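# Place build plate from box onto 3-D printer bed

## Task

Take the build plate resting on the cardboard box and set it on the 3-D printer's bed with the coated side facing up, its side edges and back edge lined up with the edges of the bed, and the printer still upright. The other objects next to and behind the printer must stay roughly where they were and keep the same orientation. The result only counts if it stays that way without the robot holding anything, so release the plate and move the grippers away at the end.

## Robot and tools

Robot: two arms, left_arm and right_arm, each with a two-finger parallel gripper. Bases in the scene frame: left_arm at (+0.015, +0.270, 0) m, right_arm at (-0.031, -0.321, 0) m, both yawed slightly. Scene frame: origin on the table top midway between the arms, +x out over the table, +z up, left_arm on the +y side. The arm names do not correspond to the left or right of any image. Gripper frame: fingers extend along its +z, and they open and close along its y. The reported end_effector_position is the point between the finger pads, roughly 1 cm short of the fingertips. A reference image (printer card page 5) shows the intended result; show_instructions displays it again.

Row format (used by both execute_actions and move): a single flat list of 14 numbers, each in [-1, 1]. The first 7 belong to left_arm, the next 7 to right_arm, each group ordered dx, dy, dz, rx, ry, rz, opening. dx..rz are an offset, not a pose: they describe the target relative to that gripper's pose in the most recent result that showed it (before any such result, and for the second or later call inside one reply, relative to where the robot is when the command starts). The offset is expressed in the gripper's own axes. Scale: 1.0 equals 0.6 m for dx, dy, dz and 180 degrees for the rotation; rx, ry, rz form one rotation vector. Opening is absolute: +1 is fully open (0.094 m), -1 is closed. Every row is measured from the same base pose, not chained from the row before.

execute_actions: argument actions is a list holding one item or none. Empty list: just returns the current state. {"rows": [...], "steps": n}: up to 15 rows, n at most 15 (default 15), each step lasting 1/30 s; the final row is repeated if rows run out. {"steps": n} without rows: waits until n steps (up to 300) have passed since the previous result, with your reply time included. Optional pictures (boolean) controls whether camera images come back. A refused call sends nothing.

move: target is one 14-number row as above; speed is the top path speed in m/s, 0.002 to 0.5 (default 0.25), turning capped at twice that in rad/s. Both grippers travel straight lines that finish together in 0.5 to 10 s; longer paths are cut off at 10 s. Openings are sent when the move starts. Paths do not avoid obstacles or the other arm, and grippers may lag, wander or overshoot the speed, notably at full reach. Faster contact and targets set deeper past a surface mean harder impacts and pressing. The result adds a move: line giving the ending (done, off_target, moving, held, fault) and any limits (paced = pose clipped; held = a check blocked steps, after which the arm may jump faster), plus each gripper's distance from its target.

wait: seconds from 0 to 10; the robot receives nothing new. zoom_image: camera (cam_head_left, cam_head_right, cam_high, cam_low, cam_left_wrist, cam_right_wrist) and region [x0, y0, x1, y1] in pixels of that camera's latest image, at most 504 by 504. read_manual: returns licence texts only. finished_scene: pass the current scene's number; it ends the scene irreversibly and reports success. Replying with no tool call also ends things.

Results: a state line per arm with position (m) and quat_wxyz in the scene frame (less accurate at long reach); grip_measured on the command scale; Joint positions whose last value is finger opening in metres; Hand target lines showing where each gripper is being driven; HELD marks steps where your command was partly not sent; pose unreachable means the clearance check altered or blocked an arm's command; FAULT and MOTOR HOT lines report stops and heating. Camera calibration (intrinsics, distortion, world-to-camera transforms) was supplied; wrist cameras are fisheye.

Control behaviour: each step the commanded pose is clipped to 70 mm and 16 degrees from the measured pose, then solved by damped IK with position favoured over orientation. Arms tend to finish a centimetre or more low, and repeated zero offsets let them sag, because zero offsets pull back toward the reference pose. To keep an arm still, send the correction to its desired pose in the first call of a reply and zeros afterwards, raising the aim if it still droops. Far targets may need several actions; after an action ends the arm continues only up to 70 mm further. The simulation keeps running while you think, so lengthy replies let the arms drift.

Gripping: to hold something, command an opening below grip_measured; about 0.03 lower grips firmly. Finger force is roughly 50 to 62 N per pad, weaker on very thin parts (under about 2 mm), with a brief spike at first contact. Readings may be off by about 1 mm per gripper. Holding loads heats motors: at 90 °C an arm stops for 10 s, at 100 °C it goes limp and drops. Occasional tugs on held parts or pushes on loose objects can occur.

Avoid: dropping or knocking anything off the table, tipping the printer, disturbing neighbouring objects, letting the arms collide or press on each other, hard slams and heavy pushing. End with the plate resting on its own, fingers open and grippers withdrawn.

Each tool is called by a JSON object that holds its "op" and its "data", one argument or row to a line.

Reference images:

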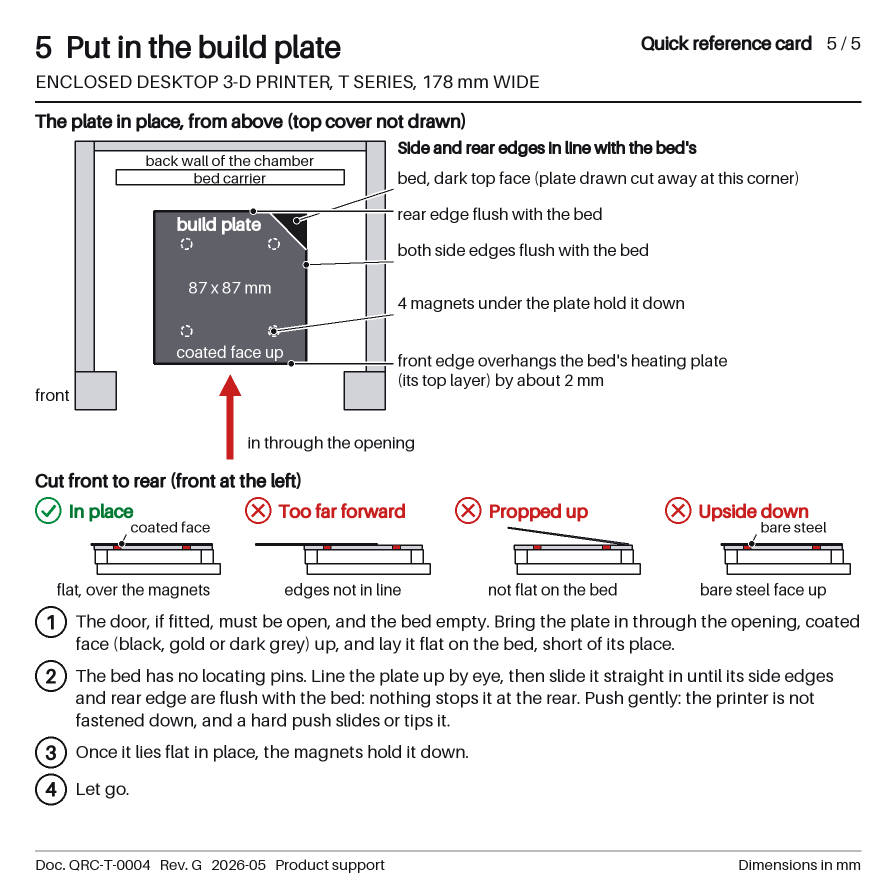

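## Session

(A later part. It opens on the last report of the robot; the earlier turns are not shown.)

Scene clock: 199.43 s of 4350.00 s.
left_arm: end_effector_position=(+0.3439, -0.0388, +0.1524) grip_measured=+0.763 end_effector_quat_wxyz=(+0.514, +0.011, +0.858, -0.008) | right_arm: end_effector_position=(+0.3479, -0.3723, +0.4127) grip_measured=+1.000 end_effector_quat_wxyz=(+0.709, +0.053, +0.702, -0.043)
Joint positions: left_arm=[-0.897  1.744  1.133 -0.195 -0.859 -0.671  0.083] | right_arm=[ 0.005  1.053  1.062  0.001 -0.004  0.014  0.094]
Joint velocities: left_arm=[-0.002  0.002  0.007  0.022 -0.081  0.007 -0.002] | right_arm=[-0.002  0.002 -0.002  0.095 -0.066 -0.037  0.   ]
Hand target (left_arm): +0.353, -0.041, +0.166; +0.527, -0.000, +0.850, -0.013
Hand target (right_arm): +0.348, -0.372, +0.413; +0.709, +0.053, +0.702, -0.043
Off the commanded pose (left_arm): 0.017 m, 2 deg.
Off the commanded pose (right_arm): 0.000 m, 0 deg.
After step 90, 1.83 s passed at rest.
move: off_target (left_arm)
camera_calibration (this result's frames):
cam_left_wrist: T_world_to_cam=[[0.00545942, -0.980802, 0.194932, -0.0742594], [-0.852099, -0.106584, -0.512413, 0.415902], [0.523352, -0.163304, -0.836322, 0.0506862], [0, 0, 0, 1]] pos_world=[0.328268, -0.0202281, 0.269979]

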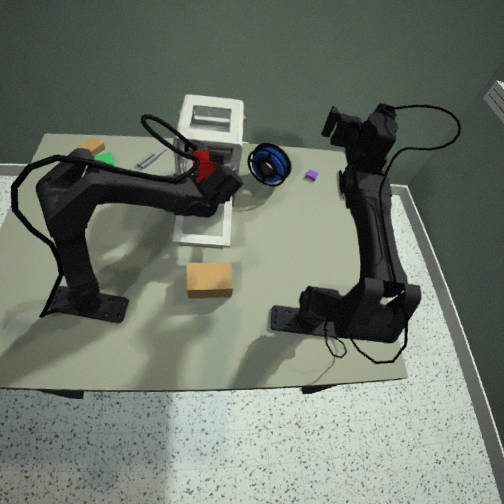

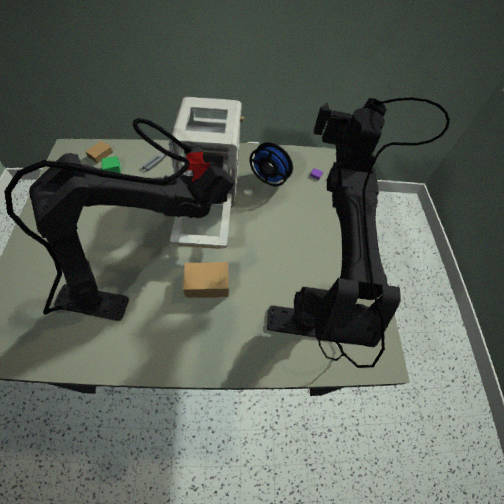

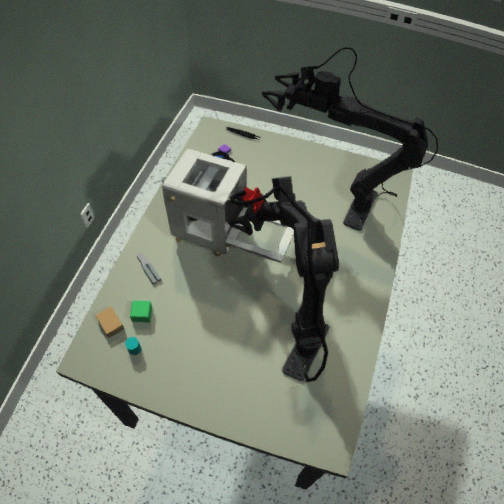

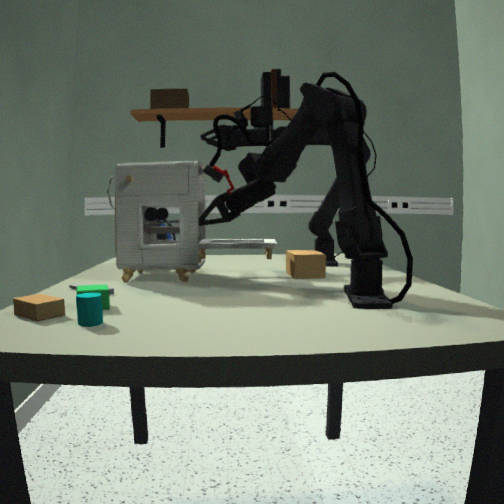

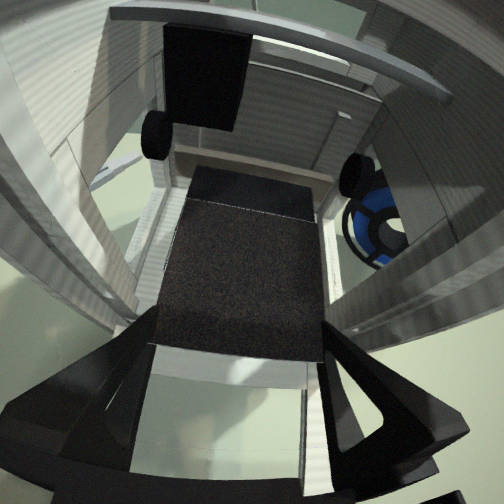

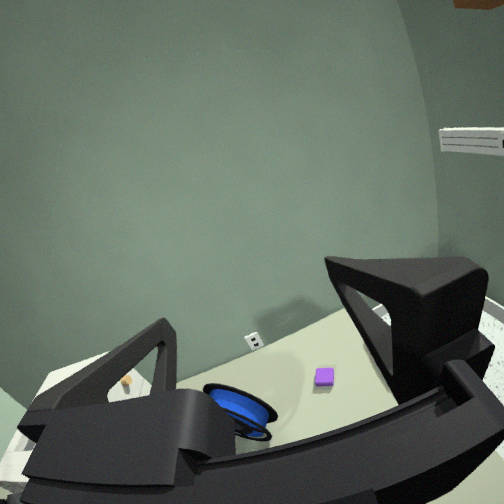

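{"op": "execute_actions", "data": {
  "actions": [
    {"rows":[[-0.027,-0.003,0.003,0,-0.008,-0.008,0.78,0,0,0,0,0,0,1],[-0.027,-0.003,0.003,0,-0.008,-0.008,0.8,0,0,0,0,0,0,1],[-0.027,-0.003,0.003,0,-0.008,-0.008,0.82,0,0,0,0,0,0,1],[-0.027,-0.003,0.003,0,-0.008,-0.008,0.84,0,0,0,0,0,0,1],[-0.027,-0.003,0.003,0,-0.008,-0.008,0.86,0,0,0,0,0,0,1],[-0.027,-0.003,0.003,0,-0.008,-0.008,0.9,0,0,0,0,0,0,1],[-0.027,-0.003,0.003,0,-0.008,-0.008,1,0,0,0,0,0,0,1]],"steps":15}
  ]
}}

Scene clock: 204.27 s of 4350.00 s.
left_arm: end_effector_position=(+0.3440, -0.0390, +0.1523) grip_measured=+1.000 end_effector_quat_wxyz=(+0.514, +0.012, +0.858, -0.008) | right_arm: end_effector_position=(+0.3479, -0.3723, +0.4127) grip_measured=+1.000 end_effector_quat_wxyz=(+0.709, +0.053, +0.702, -0.043)
Joint positions: left_arm=[-0.897  1.744  1.133 -0.195 -0.858 -0.67   0.094] | right_arm=[ 0.005  1.053  1.062  0.001 -0.004  0.014  0.094]
Joint velocities: left_arm=[-0.017  0.022 -0.002 -0.007 -0.007 -0.007  0.   ] | right_arm=[ 0.007 -0.017 -0.002  0.007  0.007 -0.022  0.   ]
Hand target (left_arm): +0.353, -0.040, +0.166; +0.525, +0.000, +0.851, -0.014
Hand target (right_arm): +0.348, -0.372, +0.413; +0.709, +0.053, +0.702, -0.043
Off the commanded pose (left_arm): 0.016 m, 2 deg.
Off the commanded pose (right_arm): 0.000 m, 0 deg.
Steps of this call (steps 1 to 90: nothing new was sent; then 1.33 s passed at rest; steps 91 to 105: all 15 steps of this action). Readings (end_effector_position):
91: left_arm (+0.3441, -0.0388, +0.1524) | right_arm (+0.3479, -0.3723, +0.4127)
92: left_arm (+0.3441, -0.0388, +0.1524) | right_arm (+0.3479, -0.3723, +0.4127)
94: left_arm (+0.3441, -0.0388, +0.1524) | right_arm (+0.3479, -0.3723, +0.4127)
98: left_arm (+0.3440, -0.0388, +0.1524) | right_arm (+0.3479, -0.3723, +0.4127)
105: the state above
camera_calibration (this result's frames):
cam_left_wrist: T_world_to_cam=[[0.00459193, -0.980768, 0.195122, -0.074098], [-0.852596, -0.105803, -0.511748, 0.415986], [0.522551, -0.164011, -0.836685, 0.0508551], [0, 0, 0, 1]] pos_world=[0.328434, -0.0203194, 0.269888]

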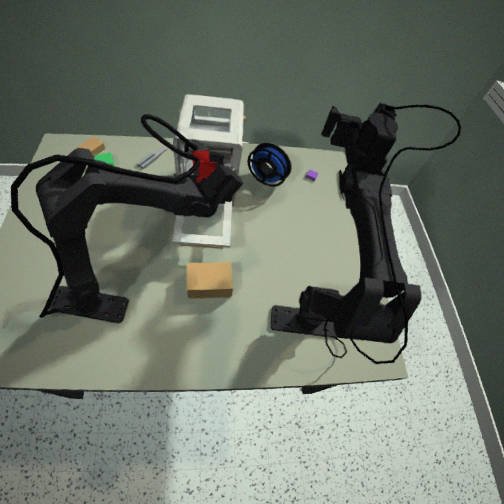

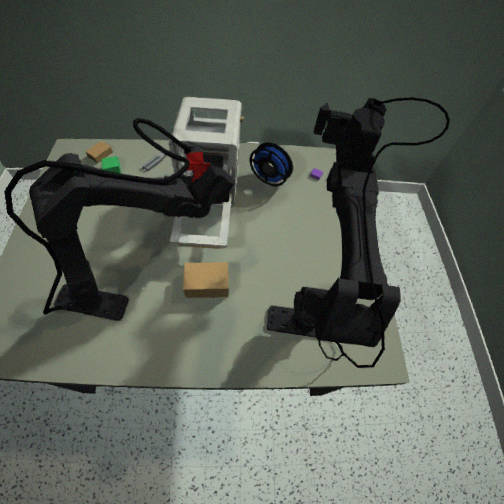

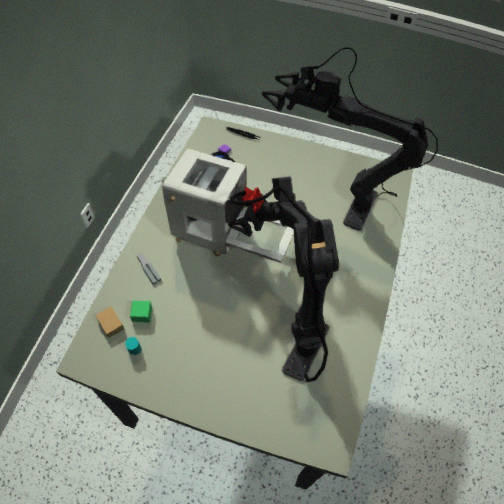

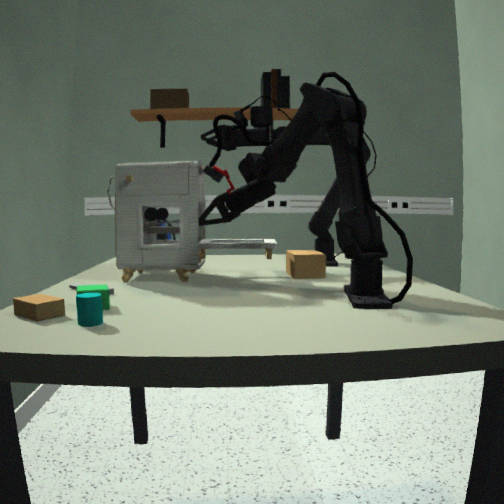

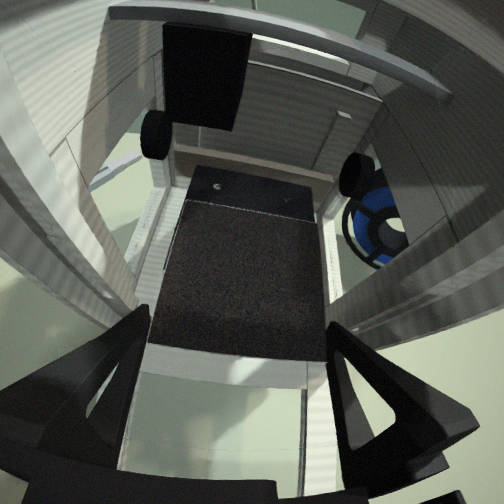

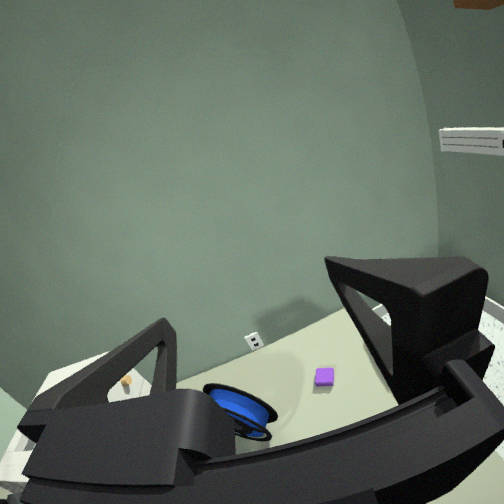

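{"op": "zoom_image", "data": {
  "camera": "cam_left_wrist",
  "region": [140, 150, 340, 300]
}}

Region (140, 150, 340, 300) of cam_left_wrist's 504x504 image, scaled by 2.520, with more detail than that image has; it fills the top 378 rows of this view, and the rest is white.

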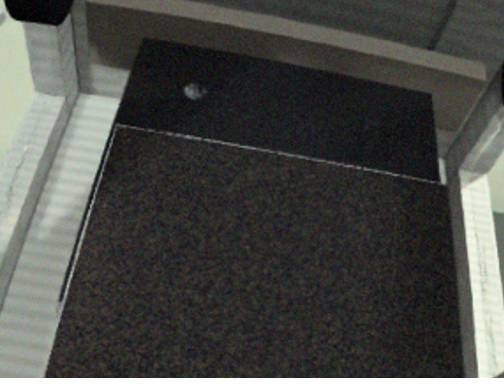

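{"op": "move", "data": {
  "target": [0.005,0.002,-0.052,0.005,-0.099,-0.008,1, 0,0,0,0,0,0,1],
  "speed": 0.05
}}

{"op": "zoom_image", "data": {
  "camera": "cam_low",
  "region": [130, 150, 330, 270]
}}

Scene clock: 221.43 s of 4350.00 s.
left_arm: end_effector_position=(+0.3195, -0.0388, +0.1593) grip_measured=+1.000 end_effector_quat_wxyz=(+0.634, +0.005, +0.773, -0.021) | right_arm: end_effector_position=(+0.3479, -0.3723, +0.4127) grip_measured=+1.000 end_effector_quat_wxyz=(+0.709, +0.053, +0.702, -0.043)
Joint positions: left_arm=[-1.005  1.744  0.843  0.466 -1.091 -0.418  0.094] | right_arm=[ 0.005  1.053  1.062  0.001 -0.004  0.014  0.094]
Joint velocities: left_arm=[ 0.002  0.002 -0.002 -0.022 -0.037  0.037  0.   ] | right_arm=[-0.002  0.032 -0.012  0.022 -0.022 -0.022  0.   ]
Hand target (left_arm): +0.316, -0.038, +0.164; +0.640, +0.003, +0.768, -0.021
Hand target (right_arm): +0.348, -0.372, +0.413; +0.709, +0.053, +0.702, -0.043
Off the commanded pose (left_arm): 0.007 m, 1 deg.
Off the commanded pose (right_arm): 0.000 m, 0 deg.
After step 90, 10.53 s passed at rest.
move: done
camera_calibration (this result's frames):
cam_left_wrist: T_world_to_cam=[[-0.0586721, -0.973806, 0.219682, -0.0585842], [-0.668237, -0.125174, -0.733343, 0.37434], [0.741632, -0.189826, -0.643388, -0.0322899], [0, 0, 0, 1]] pos_world=[0.270658, -0.0163214, 0.266615]

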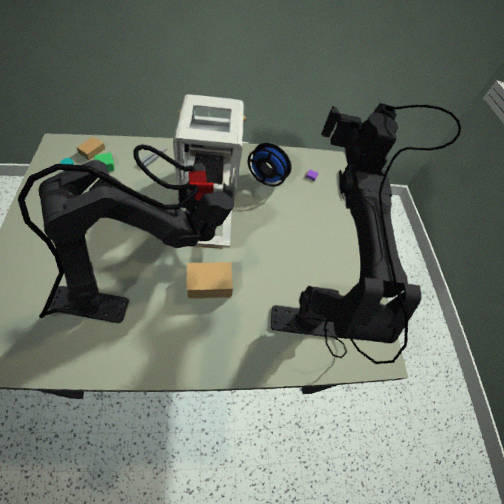

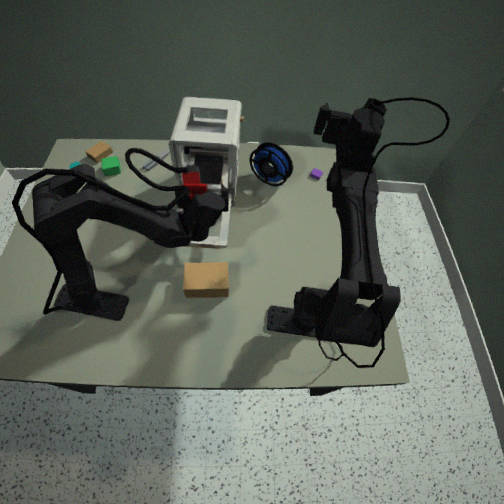

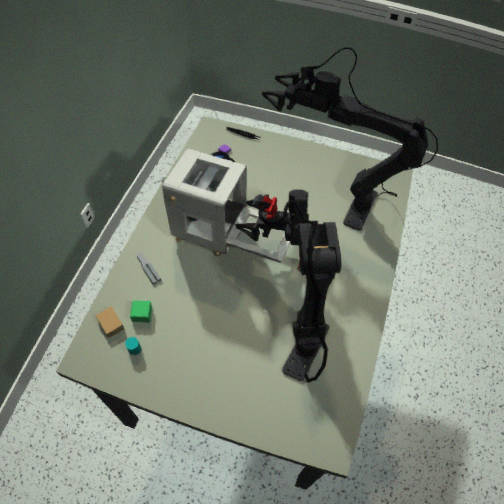

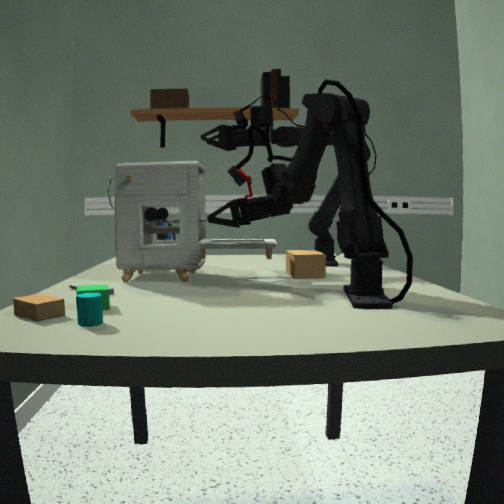

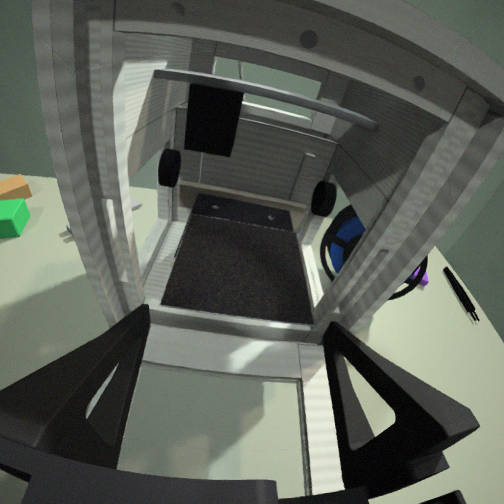

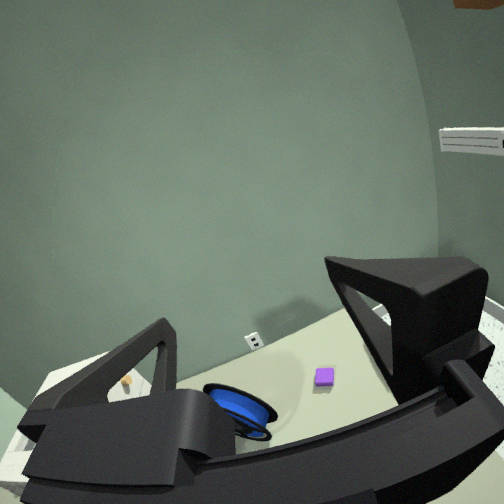

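Region (130, 150, 330, 270) of cam_low's 504x504 image, scaled by 2.520, with more detail than that image has; it fills the top 302 rows of this view, and the rest is white.

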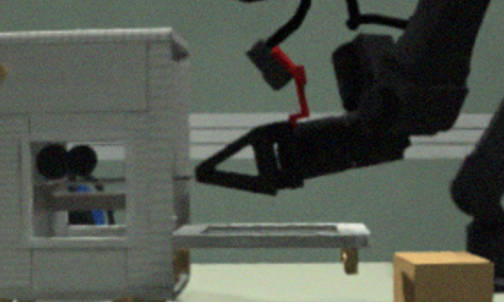

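{"op": "move", "data": {
  "target": [0.002,0.002,0.014,0,0,0.005,0.3, 0,0,0,0,0,0,1],
  "speed": 0.02
}}

{"op": "zoom_image", "data": {
  "camera": "cam_left_wrist",
  "region": [140, 180, 340, 350]
}}

Scene clock: 227.53 s of 4350.00 s.
left_arm: end_effector_position=(+0.3234, -0.0396, +0.1530) grip_measured=+0.302 end_effector_quat_wxyz=(+0.630, +0.016, +0.776, -0.016) | right_arm: end_effector_position=(+0.3479, -0.3723, +0.4127) grip_measured=+1.000 end_effector_quat_wxyz=(+0.709, +0.053, +0.702, -0.043)
Joint positions: left_arm=[-0.993  1.761  0.842  0.477 -1.07  -0.397  0.061] | right_arm=[ 0.005  1.053  1.062  0.001 -0.004  0.014  0.094]
Joint velocities: left_arm=[-0.012  0.007  0.002  0.022 -0.022  0.066 -0.   ] | right_arm=[ 0.002 -0.017  0.002 -0.022  0.081  0.007  0.   ]
Hand target (left_arm): +0.327, -0.038, +0.157; +0.634, +0.011, +0.773, -0.016
Hand target (right_arm): +0.348, -0.372, +0.413; +0.709, +0.053, +0.702, -0.043
Off the commanded pose (left_arm): 0.006 m, 1 deg.
Off the commanded pose (right_arm): 0.000 m, 0 deg.
After step 90, 2.37 s passed at rest.
move: done
camera_calibration (this result's frames):
cam_left_wrist: T_world_to_cam=[[-0.0673133, -0.977699, 0.198931, -0.0519954], [-0.676485, -0.101832, -0.729382, 0.375163], [0.733374, -0.183671, -0.654544, -0.0347325], [0, 0, 0, 1]] pos_world=[0.275764, -0.0190117, 0.261247]

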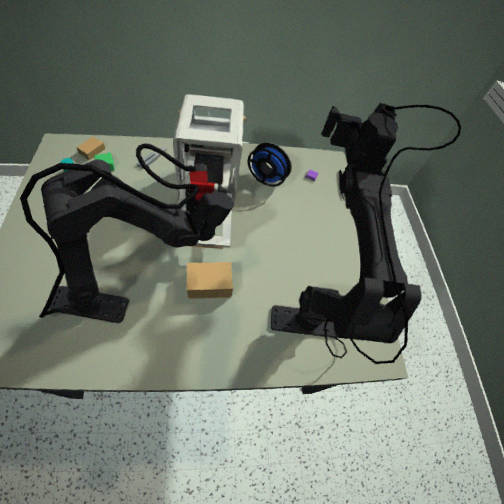

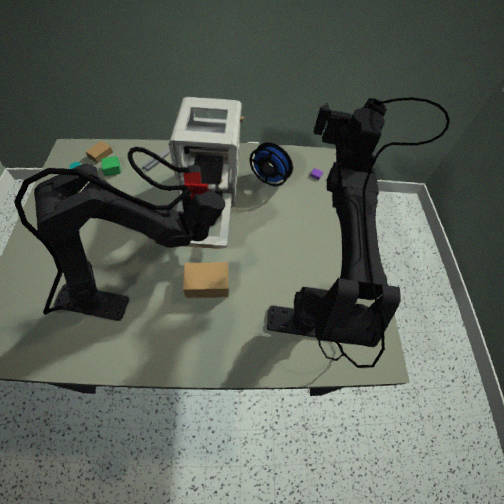

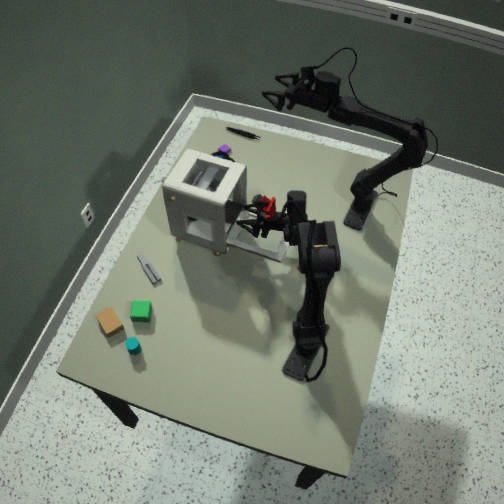

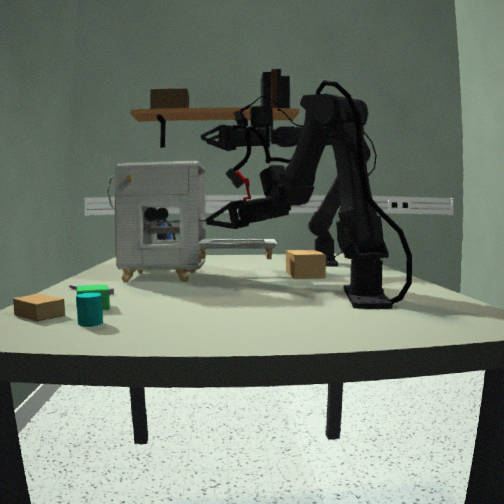

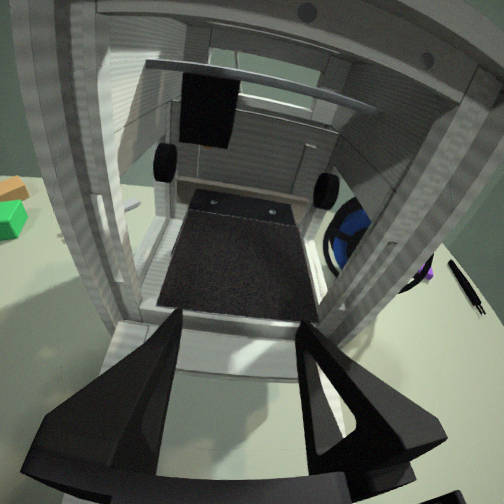

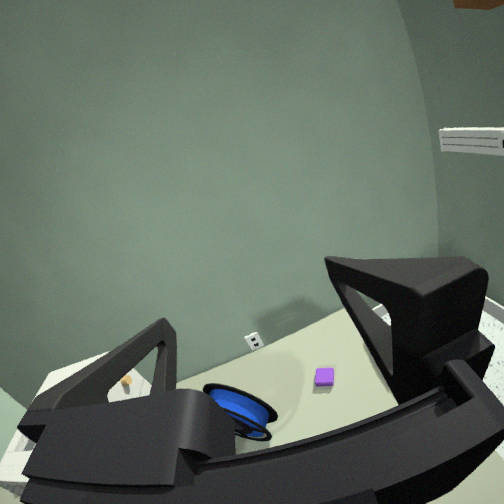

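Region (140, 180, 340, 350) of cam_left_wrist's 504x504 image, scaled by 2.520, with more detail than that image has; it fills the top 428 rows of this view, and the rest is white.

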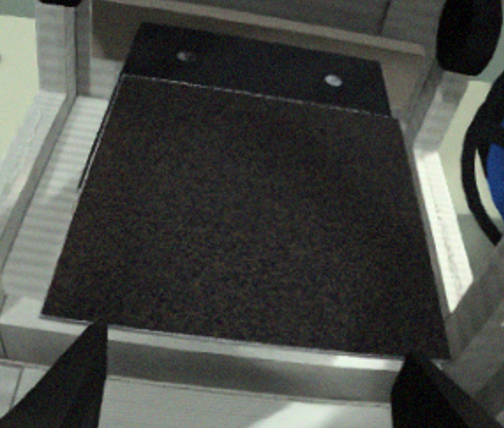

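{"op": "move", "data": {
  "target": [-0.0267,0.002,0.0378,0,-0.005,0,0.3, 0,0,0,0,0,0,1],
  "speed": 0.015
}}

{"op": "zoom_image", "data": {
  "camera": "cam_left_wrist",
  "region": [140, 180, 340, 350]
}}

Scene clock: 233.77 s of 4350.00 s.
left_arm: end_effector_position=(+0.3396, -0.0342, +0.1501) grip_measured=+0.302 end_effector_quat_wxyz=(+0.626, +0.031, +0.779, -0.007) | right_arm: end_effector_position=(+0.3479, -0.3723, +0.4127) grip_measured=+1.000 end_effector_quat_wxyz=(+0.709, +0.053, +0.702, -0.043)
Joint positions: left_arm=[-0.939  1.77   0.842  0.509 -1.012 -0.333  0.061] | right_arm=[ 0.005  1.053  1.062  0.001 -0.004  0.014  0.094]
Joint velocities: left_arm=[-0.007  0.002 -0.002 -0.022  0.007  0.066 -0.   ] | right_arm=[-0.002 -0.012 -0.022 -0.007  0.007  0.007  0.   ]
Hand target (left_arm): +0.348, -0.038, +0.164; +0.636, +0.016, +0.771, -0.016
Hand target (right_arm): +0.348, -0.372, +0.413; +0.709, +0.053, +0.702, -0.043
Off the commanded pose (left_arm): 0.017 m, 2 deg.
Off the commanded pose (right_arm): 0.000 m, 0 deg.
After step 90, 1.17 s passed at rest.
move: off_target (left_arm)
camera_calibration (this result's frames):
cam_left_wrist: T_world_to_cam=[[-0.0770955, -0.982851, 0.167511, -0.037202], [-0.684248, -0.0700409, -0.725878, 0.387848], [0.725162, -0.170581, -0.667115, -0.0424348], [0, 0, 0, 1]] pos_world=[0.293288, -0.0166373, 0.259453]

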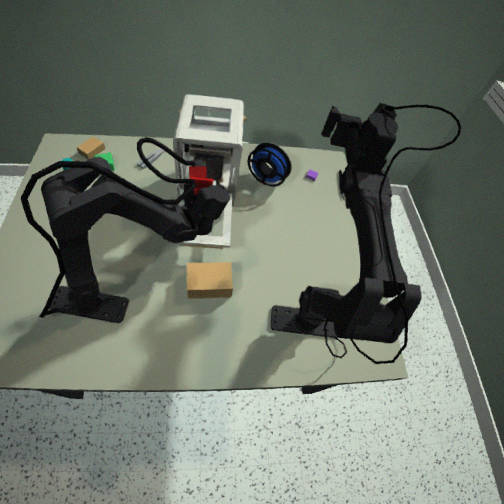

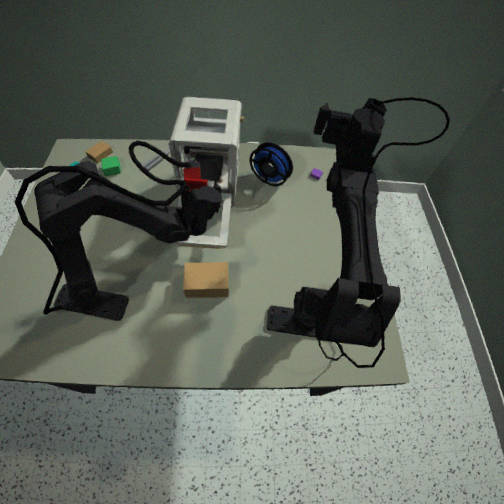

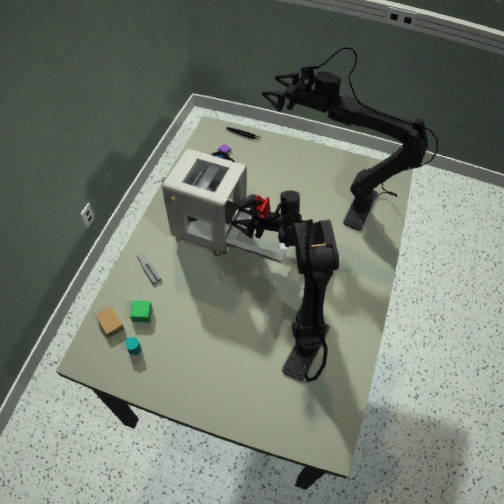

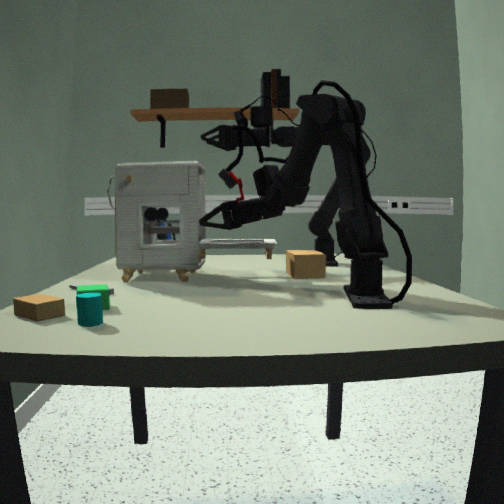

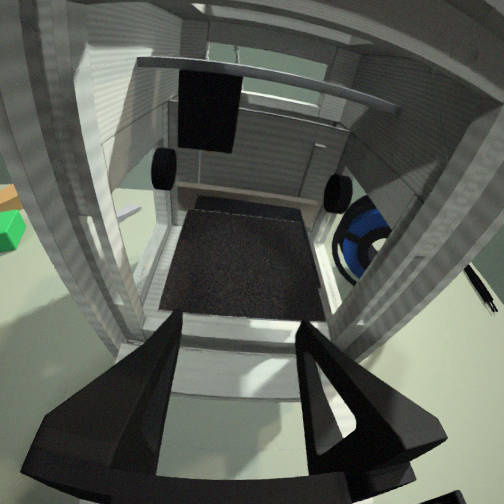

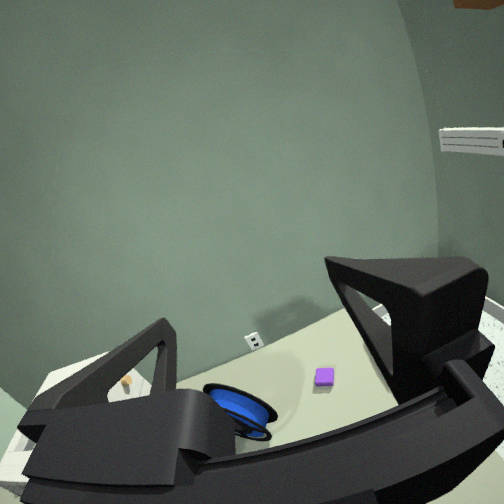

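Region (140, 180, 340, 350) of cam_left_wrist's 504x504 image, scaled by 2.520, with more detail than that image has; it fills the top 428 rows of this view, and the rest is white.

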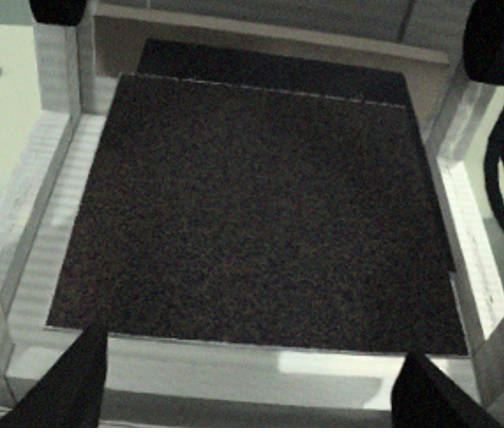

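{"op": "move", "data": {
  "target": [-0.042,-0.0117,0.0263,0.004,-0.0084,-0.02,0.3, 0,0,0,0,0,0,1],
  "speed": 0.015
}}

{"op": "zoom_image", "data": {
  "camera": "cam_left_wrist",
  "region": [140, 180, 340, 350]
}}

Scene clock: 242.80 s of 4350.00 s.
left_arm: end_effector_position=(+0.3513, -0.0382, +0.1567) grip_measured=+0.302 end_effector_quat_wxyz=(+0.626, +0.025, +0.779, -0.021) | right_arm: end_effector_position=(+0.3479, -0.3723, +0.4127) grip_measured=+1.000 end_effector_quat_wxyz=(+0.709, +0.053, +0.702, -0.043)
Joint positions: left_arm=[-0.91   1.777  0.876  0.509 -0.971 -0.332  0.061] | right_arm=[ 0.005  1.053  1.062  0.001 -0.004  0.014  0.094]
Joint velocities: left_arm=[-0.007 -0.002  0.007 -0.007 -0.007  0.007  0.001] | right_arm=[-0.022 -0.002 -0.022 -0.007  0.007  0.022  0.   ]
Hand target (left_arm): +0.359, -0.042, +0.172; +0.636, +0.010, +0.771, -0.032
Hand target (right_arm): +0.348, -0.372, +0.413; +0.709, +0.053, +0.702, -0.043
Off the commanded pose (left_arm): 0.017 m, 3 deg.
Off the commanded pose (right_arm): 0.000 m, 0 deg.
After step 90, 3.47 s passed at rest.
move: off_target (left_arm)
camera_calibration (this result's frames):
cam_left_wrist: T_world_to_cam=[[-0.0849675, -0.9767, 0.197071, -0.042954], [-0.686227, -0.0860385, -0.722281, 0.399865], [0.722408, -0.196606, -0.662928, -0.0478482], [0, 0, 0, 1]] pos_world=[0.305314, -0.0169566, 0.26556]

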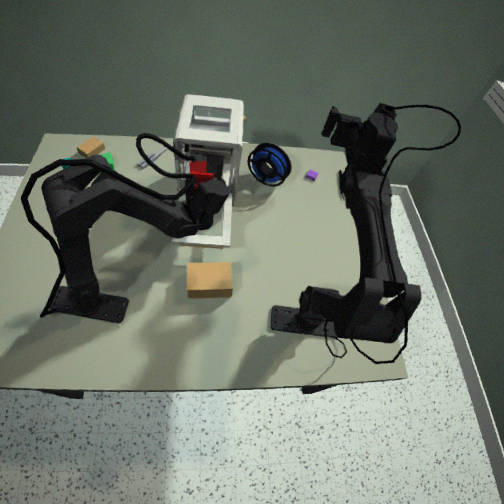

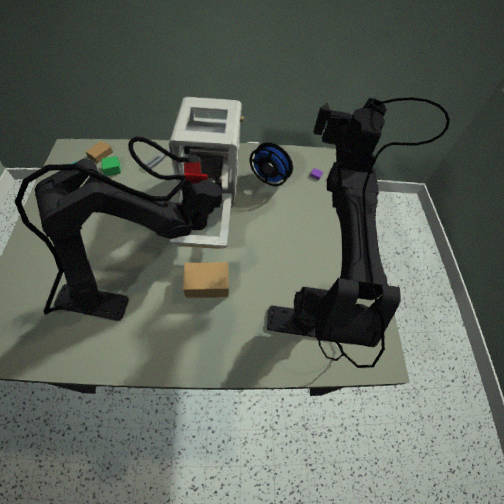

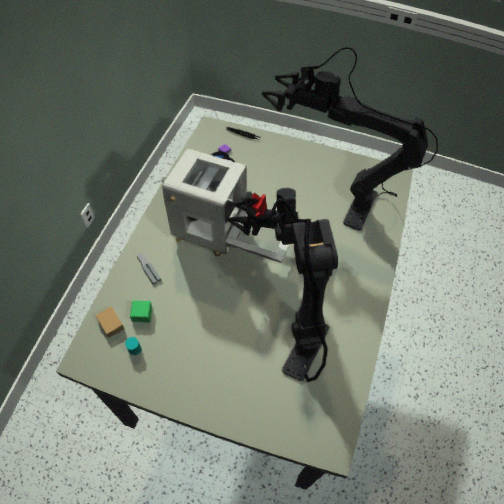

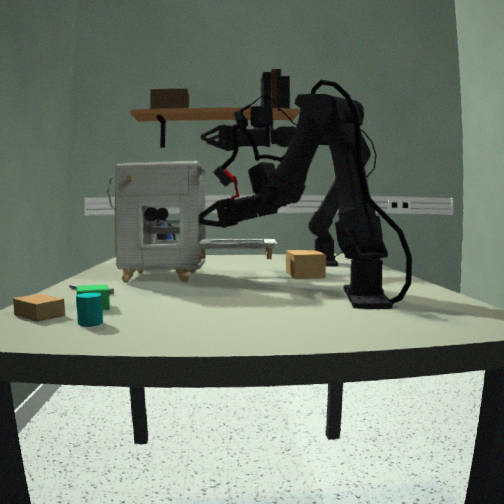

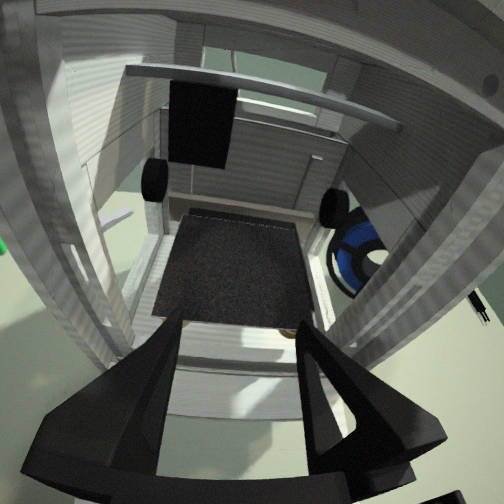

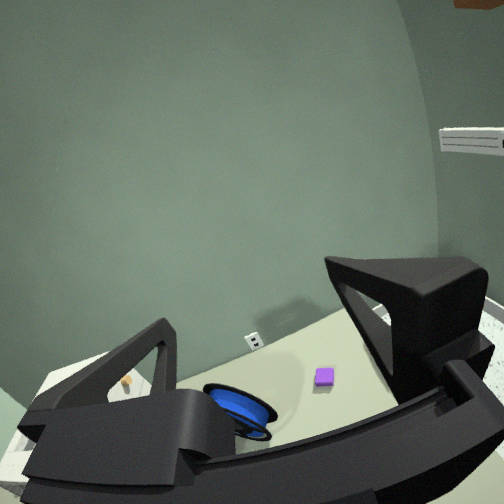

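Region (140, 180, 340, 350) of cam_left_wrist's 504x504 image, scaled by 2.520, with more detail than that image has; it fills the top 428 rows of this view, and the rest is white.

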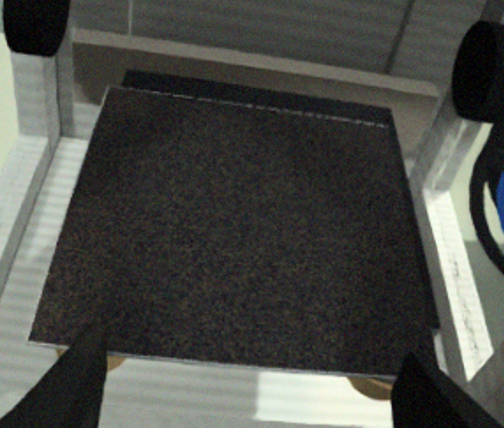

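{"op": "execute_actions", "data": {
  "actions": [
    {"rows":[[-0.028,-0.0062,0.0085,-0.0006,-0.0085,-0.0115,0.3,0,0,0,0,0,0,1],[-0.028,-0.0062,0.0085,-0.0006,-0.0085,-0.0115,0.3,0,0,0,0,0,0,1],[-0.0283,-0.007,0.01,-0.0006,-0.0085,-0.0115,0.3,0,0,0,0,0,0,1],[-0.0283,-0.007,0.01,-0.0006,-0.0085,-0.0115,0.3,0,0,0,0,0,0,1],[-0.0286,-0.0078,0.0115,-0.0006,-0.0085,-0.0115,0.3,0,0,0,0,0,0,1],[-0.0286,-0.0078,0.0115,-0.0006,-0.0085,-0.0115,0.3,0,0,0,0,0,0,1],[-0.0289,-0.0085,0.013,-0.0006,-0.0085,-0.0115,0.3,0,0,0,0,0,0,1],[-0.0289,-0.0085,0.013,-0.0006,-0.0085,-0.0115,0.3,0,0,0,0,0,0,1],[-0.0292,-0.0093,0.0144,-0.0006,-0.0085,-0.0115,0.3,0,0,0,0,0,0,1],[-0.0292,-0.0093,0.0144,-0.0006,-0.0085,-0.0115,0.3,0,0,0,0,0,0,1],[-0.0295,-0.01,0.0158,-0.0006,-0.0085,-0.0115,0.3,0,0,0,0,0,0,1]],"steps":15}
  ]
}}

{"op": "zoom_image", "data": {
  "camera": "cam_left_wrist",
  "region": [140, 180, 340, 350]
}}

Scene clock: 251.53 s of 4350.00 s.
left_arm: end_effector_position=(+0.3556, -0.0402, +0.1578) grip_measured=+0.302 end_effector_quat_wxyz=(+0.626, +0.022, +0.779, -0.023) | right_arm: end_effector_position=(+0.3479, -0.3723, +0.4127) grip_measured=+1.000 end_effector_quat_wxyz=(+0.709, +0.053, +0.702, -0.043)
Joint positions: left_arm=[-0.902  1.789  0.893  0.509 -0.967 -0.332  0.061] | right_arm=[ 0.005  1.053  1.062  0.001 -0.004  0.014  0.094]
Joint velocities: left_arm=[ 0.007  0.027 -0.002  0.037  0.007 -0.007 -0.001] | right_arm=[-0.002 -0.017  0.012 -0.007 -0.051  0.051  0.   ]
Hand target (left_arm): +0.364, -0.044, +0.172; +0.636, +0.010, +0.771, -0.032
Hand target (right_arm): +0.348, -0.372, +0.413; +0.709, +0.053, +0.702, -0.043
Off the commanded pose (left_arm): 0.017 m, 2 deg.
Off the commanded pose (right_arm): 0.000 m, 0 deg.
Steps of this call (steps 1 to 90: nothing new was sent; then 5.23 s passed at rest; steps 91 to 105: all 15 steps of this action). Readings (end_effector_position):
91: left_arm (+0.3513, -0.0382, +0.1567) | right_arm (+0.3479, -0.3723, +0.4127)
92: left_arm (+0.3513, -0.0382, +0.1567) | right_arm (+0.3479, -0.3723, +0.4127)
94: left_arm (+0.3513, -0.0382, +0.1567) | right_arm (+0.3479, -0.3723, +0.4127)
98: left_arm (+0.3513, -0.0383, +0.1567) | right_arm (+0.3479, -0.3723, +0.4127)
105: the state above
camera_calibration (this result's frames):
cam_left_wrist: T_world_to_cam=[[-0.0823009, -0.975839, 0.202398, -0.0465455], [-0.685155, -0.0920798, -0.722554, 0.402873], [0.723733, -0.198141, -0.661022, -0.0514594], [0, 0, 0, 1]] pos_world=[0.309442, -0.0185208, 0.266502]

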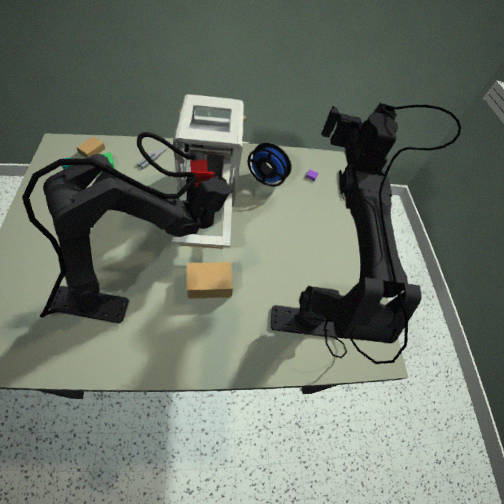

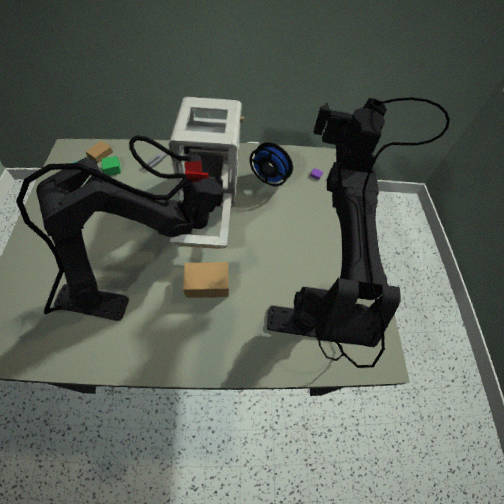

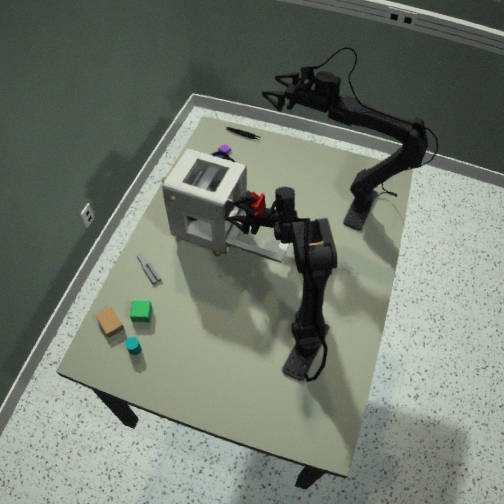

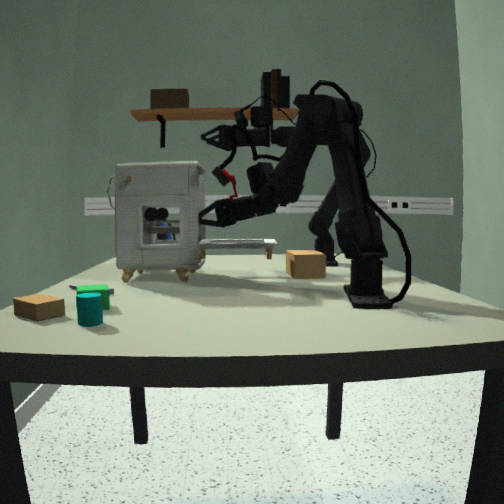

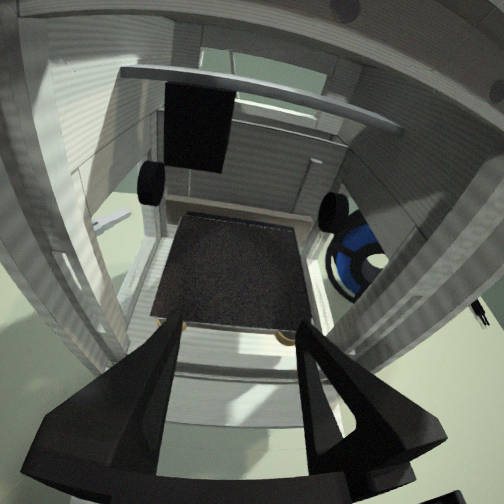

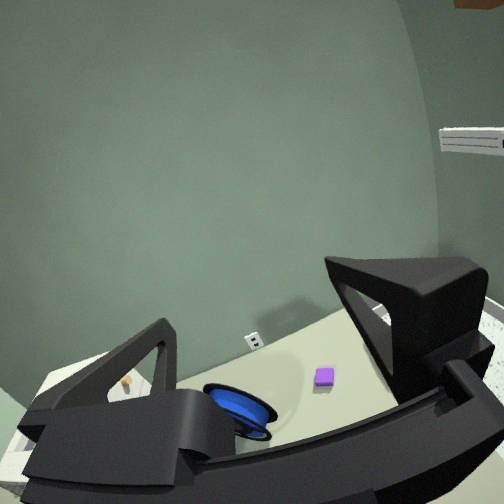

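Region (140, 180, 340, 350) of cam_left_wrist's 504x504 image, scaled by 2.520, with more detail than that image has; it fills the top 428 rows of this view, and the rest is white.

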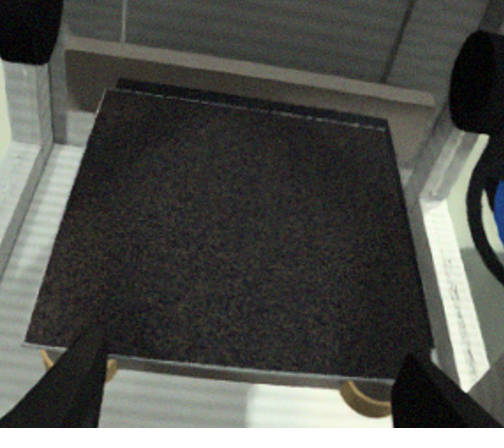

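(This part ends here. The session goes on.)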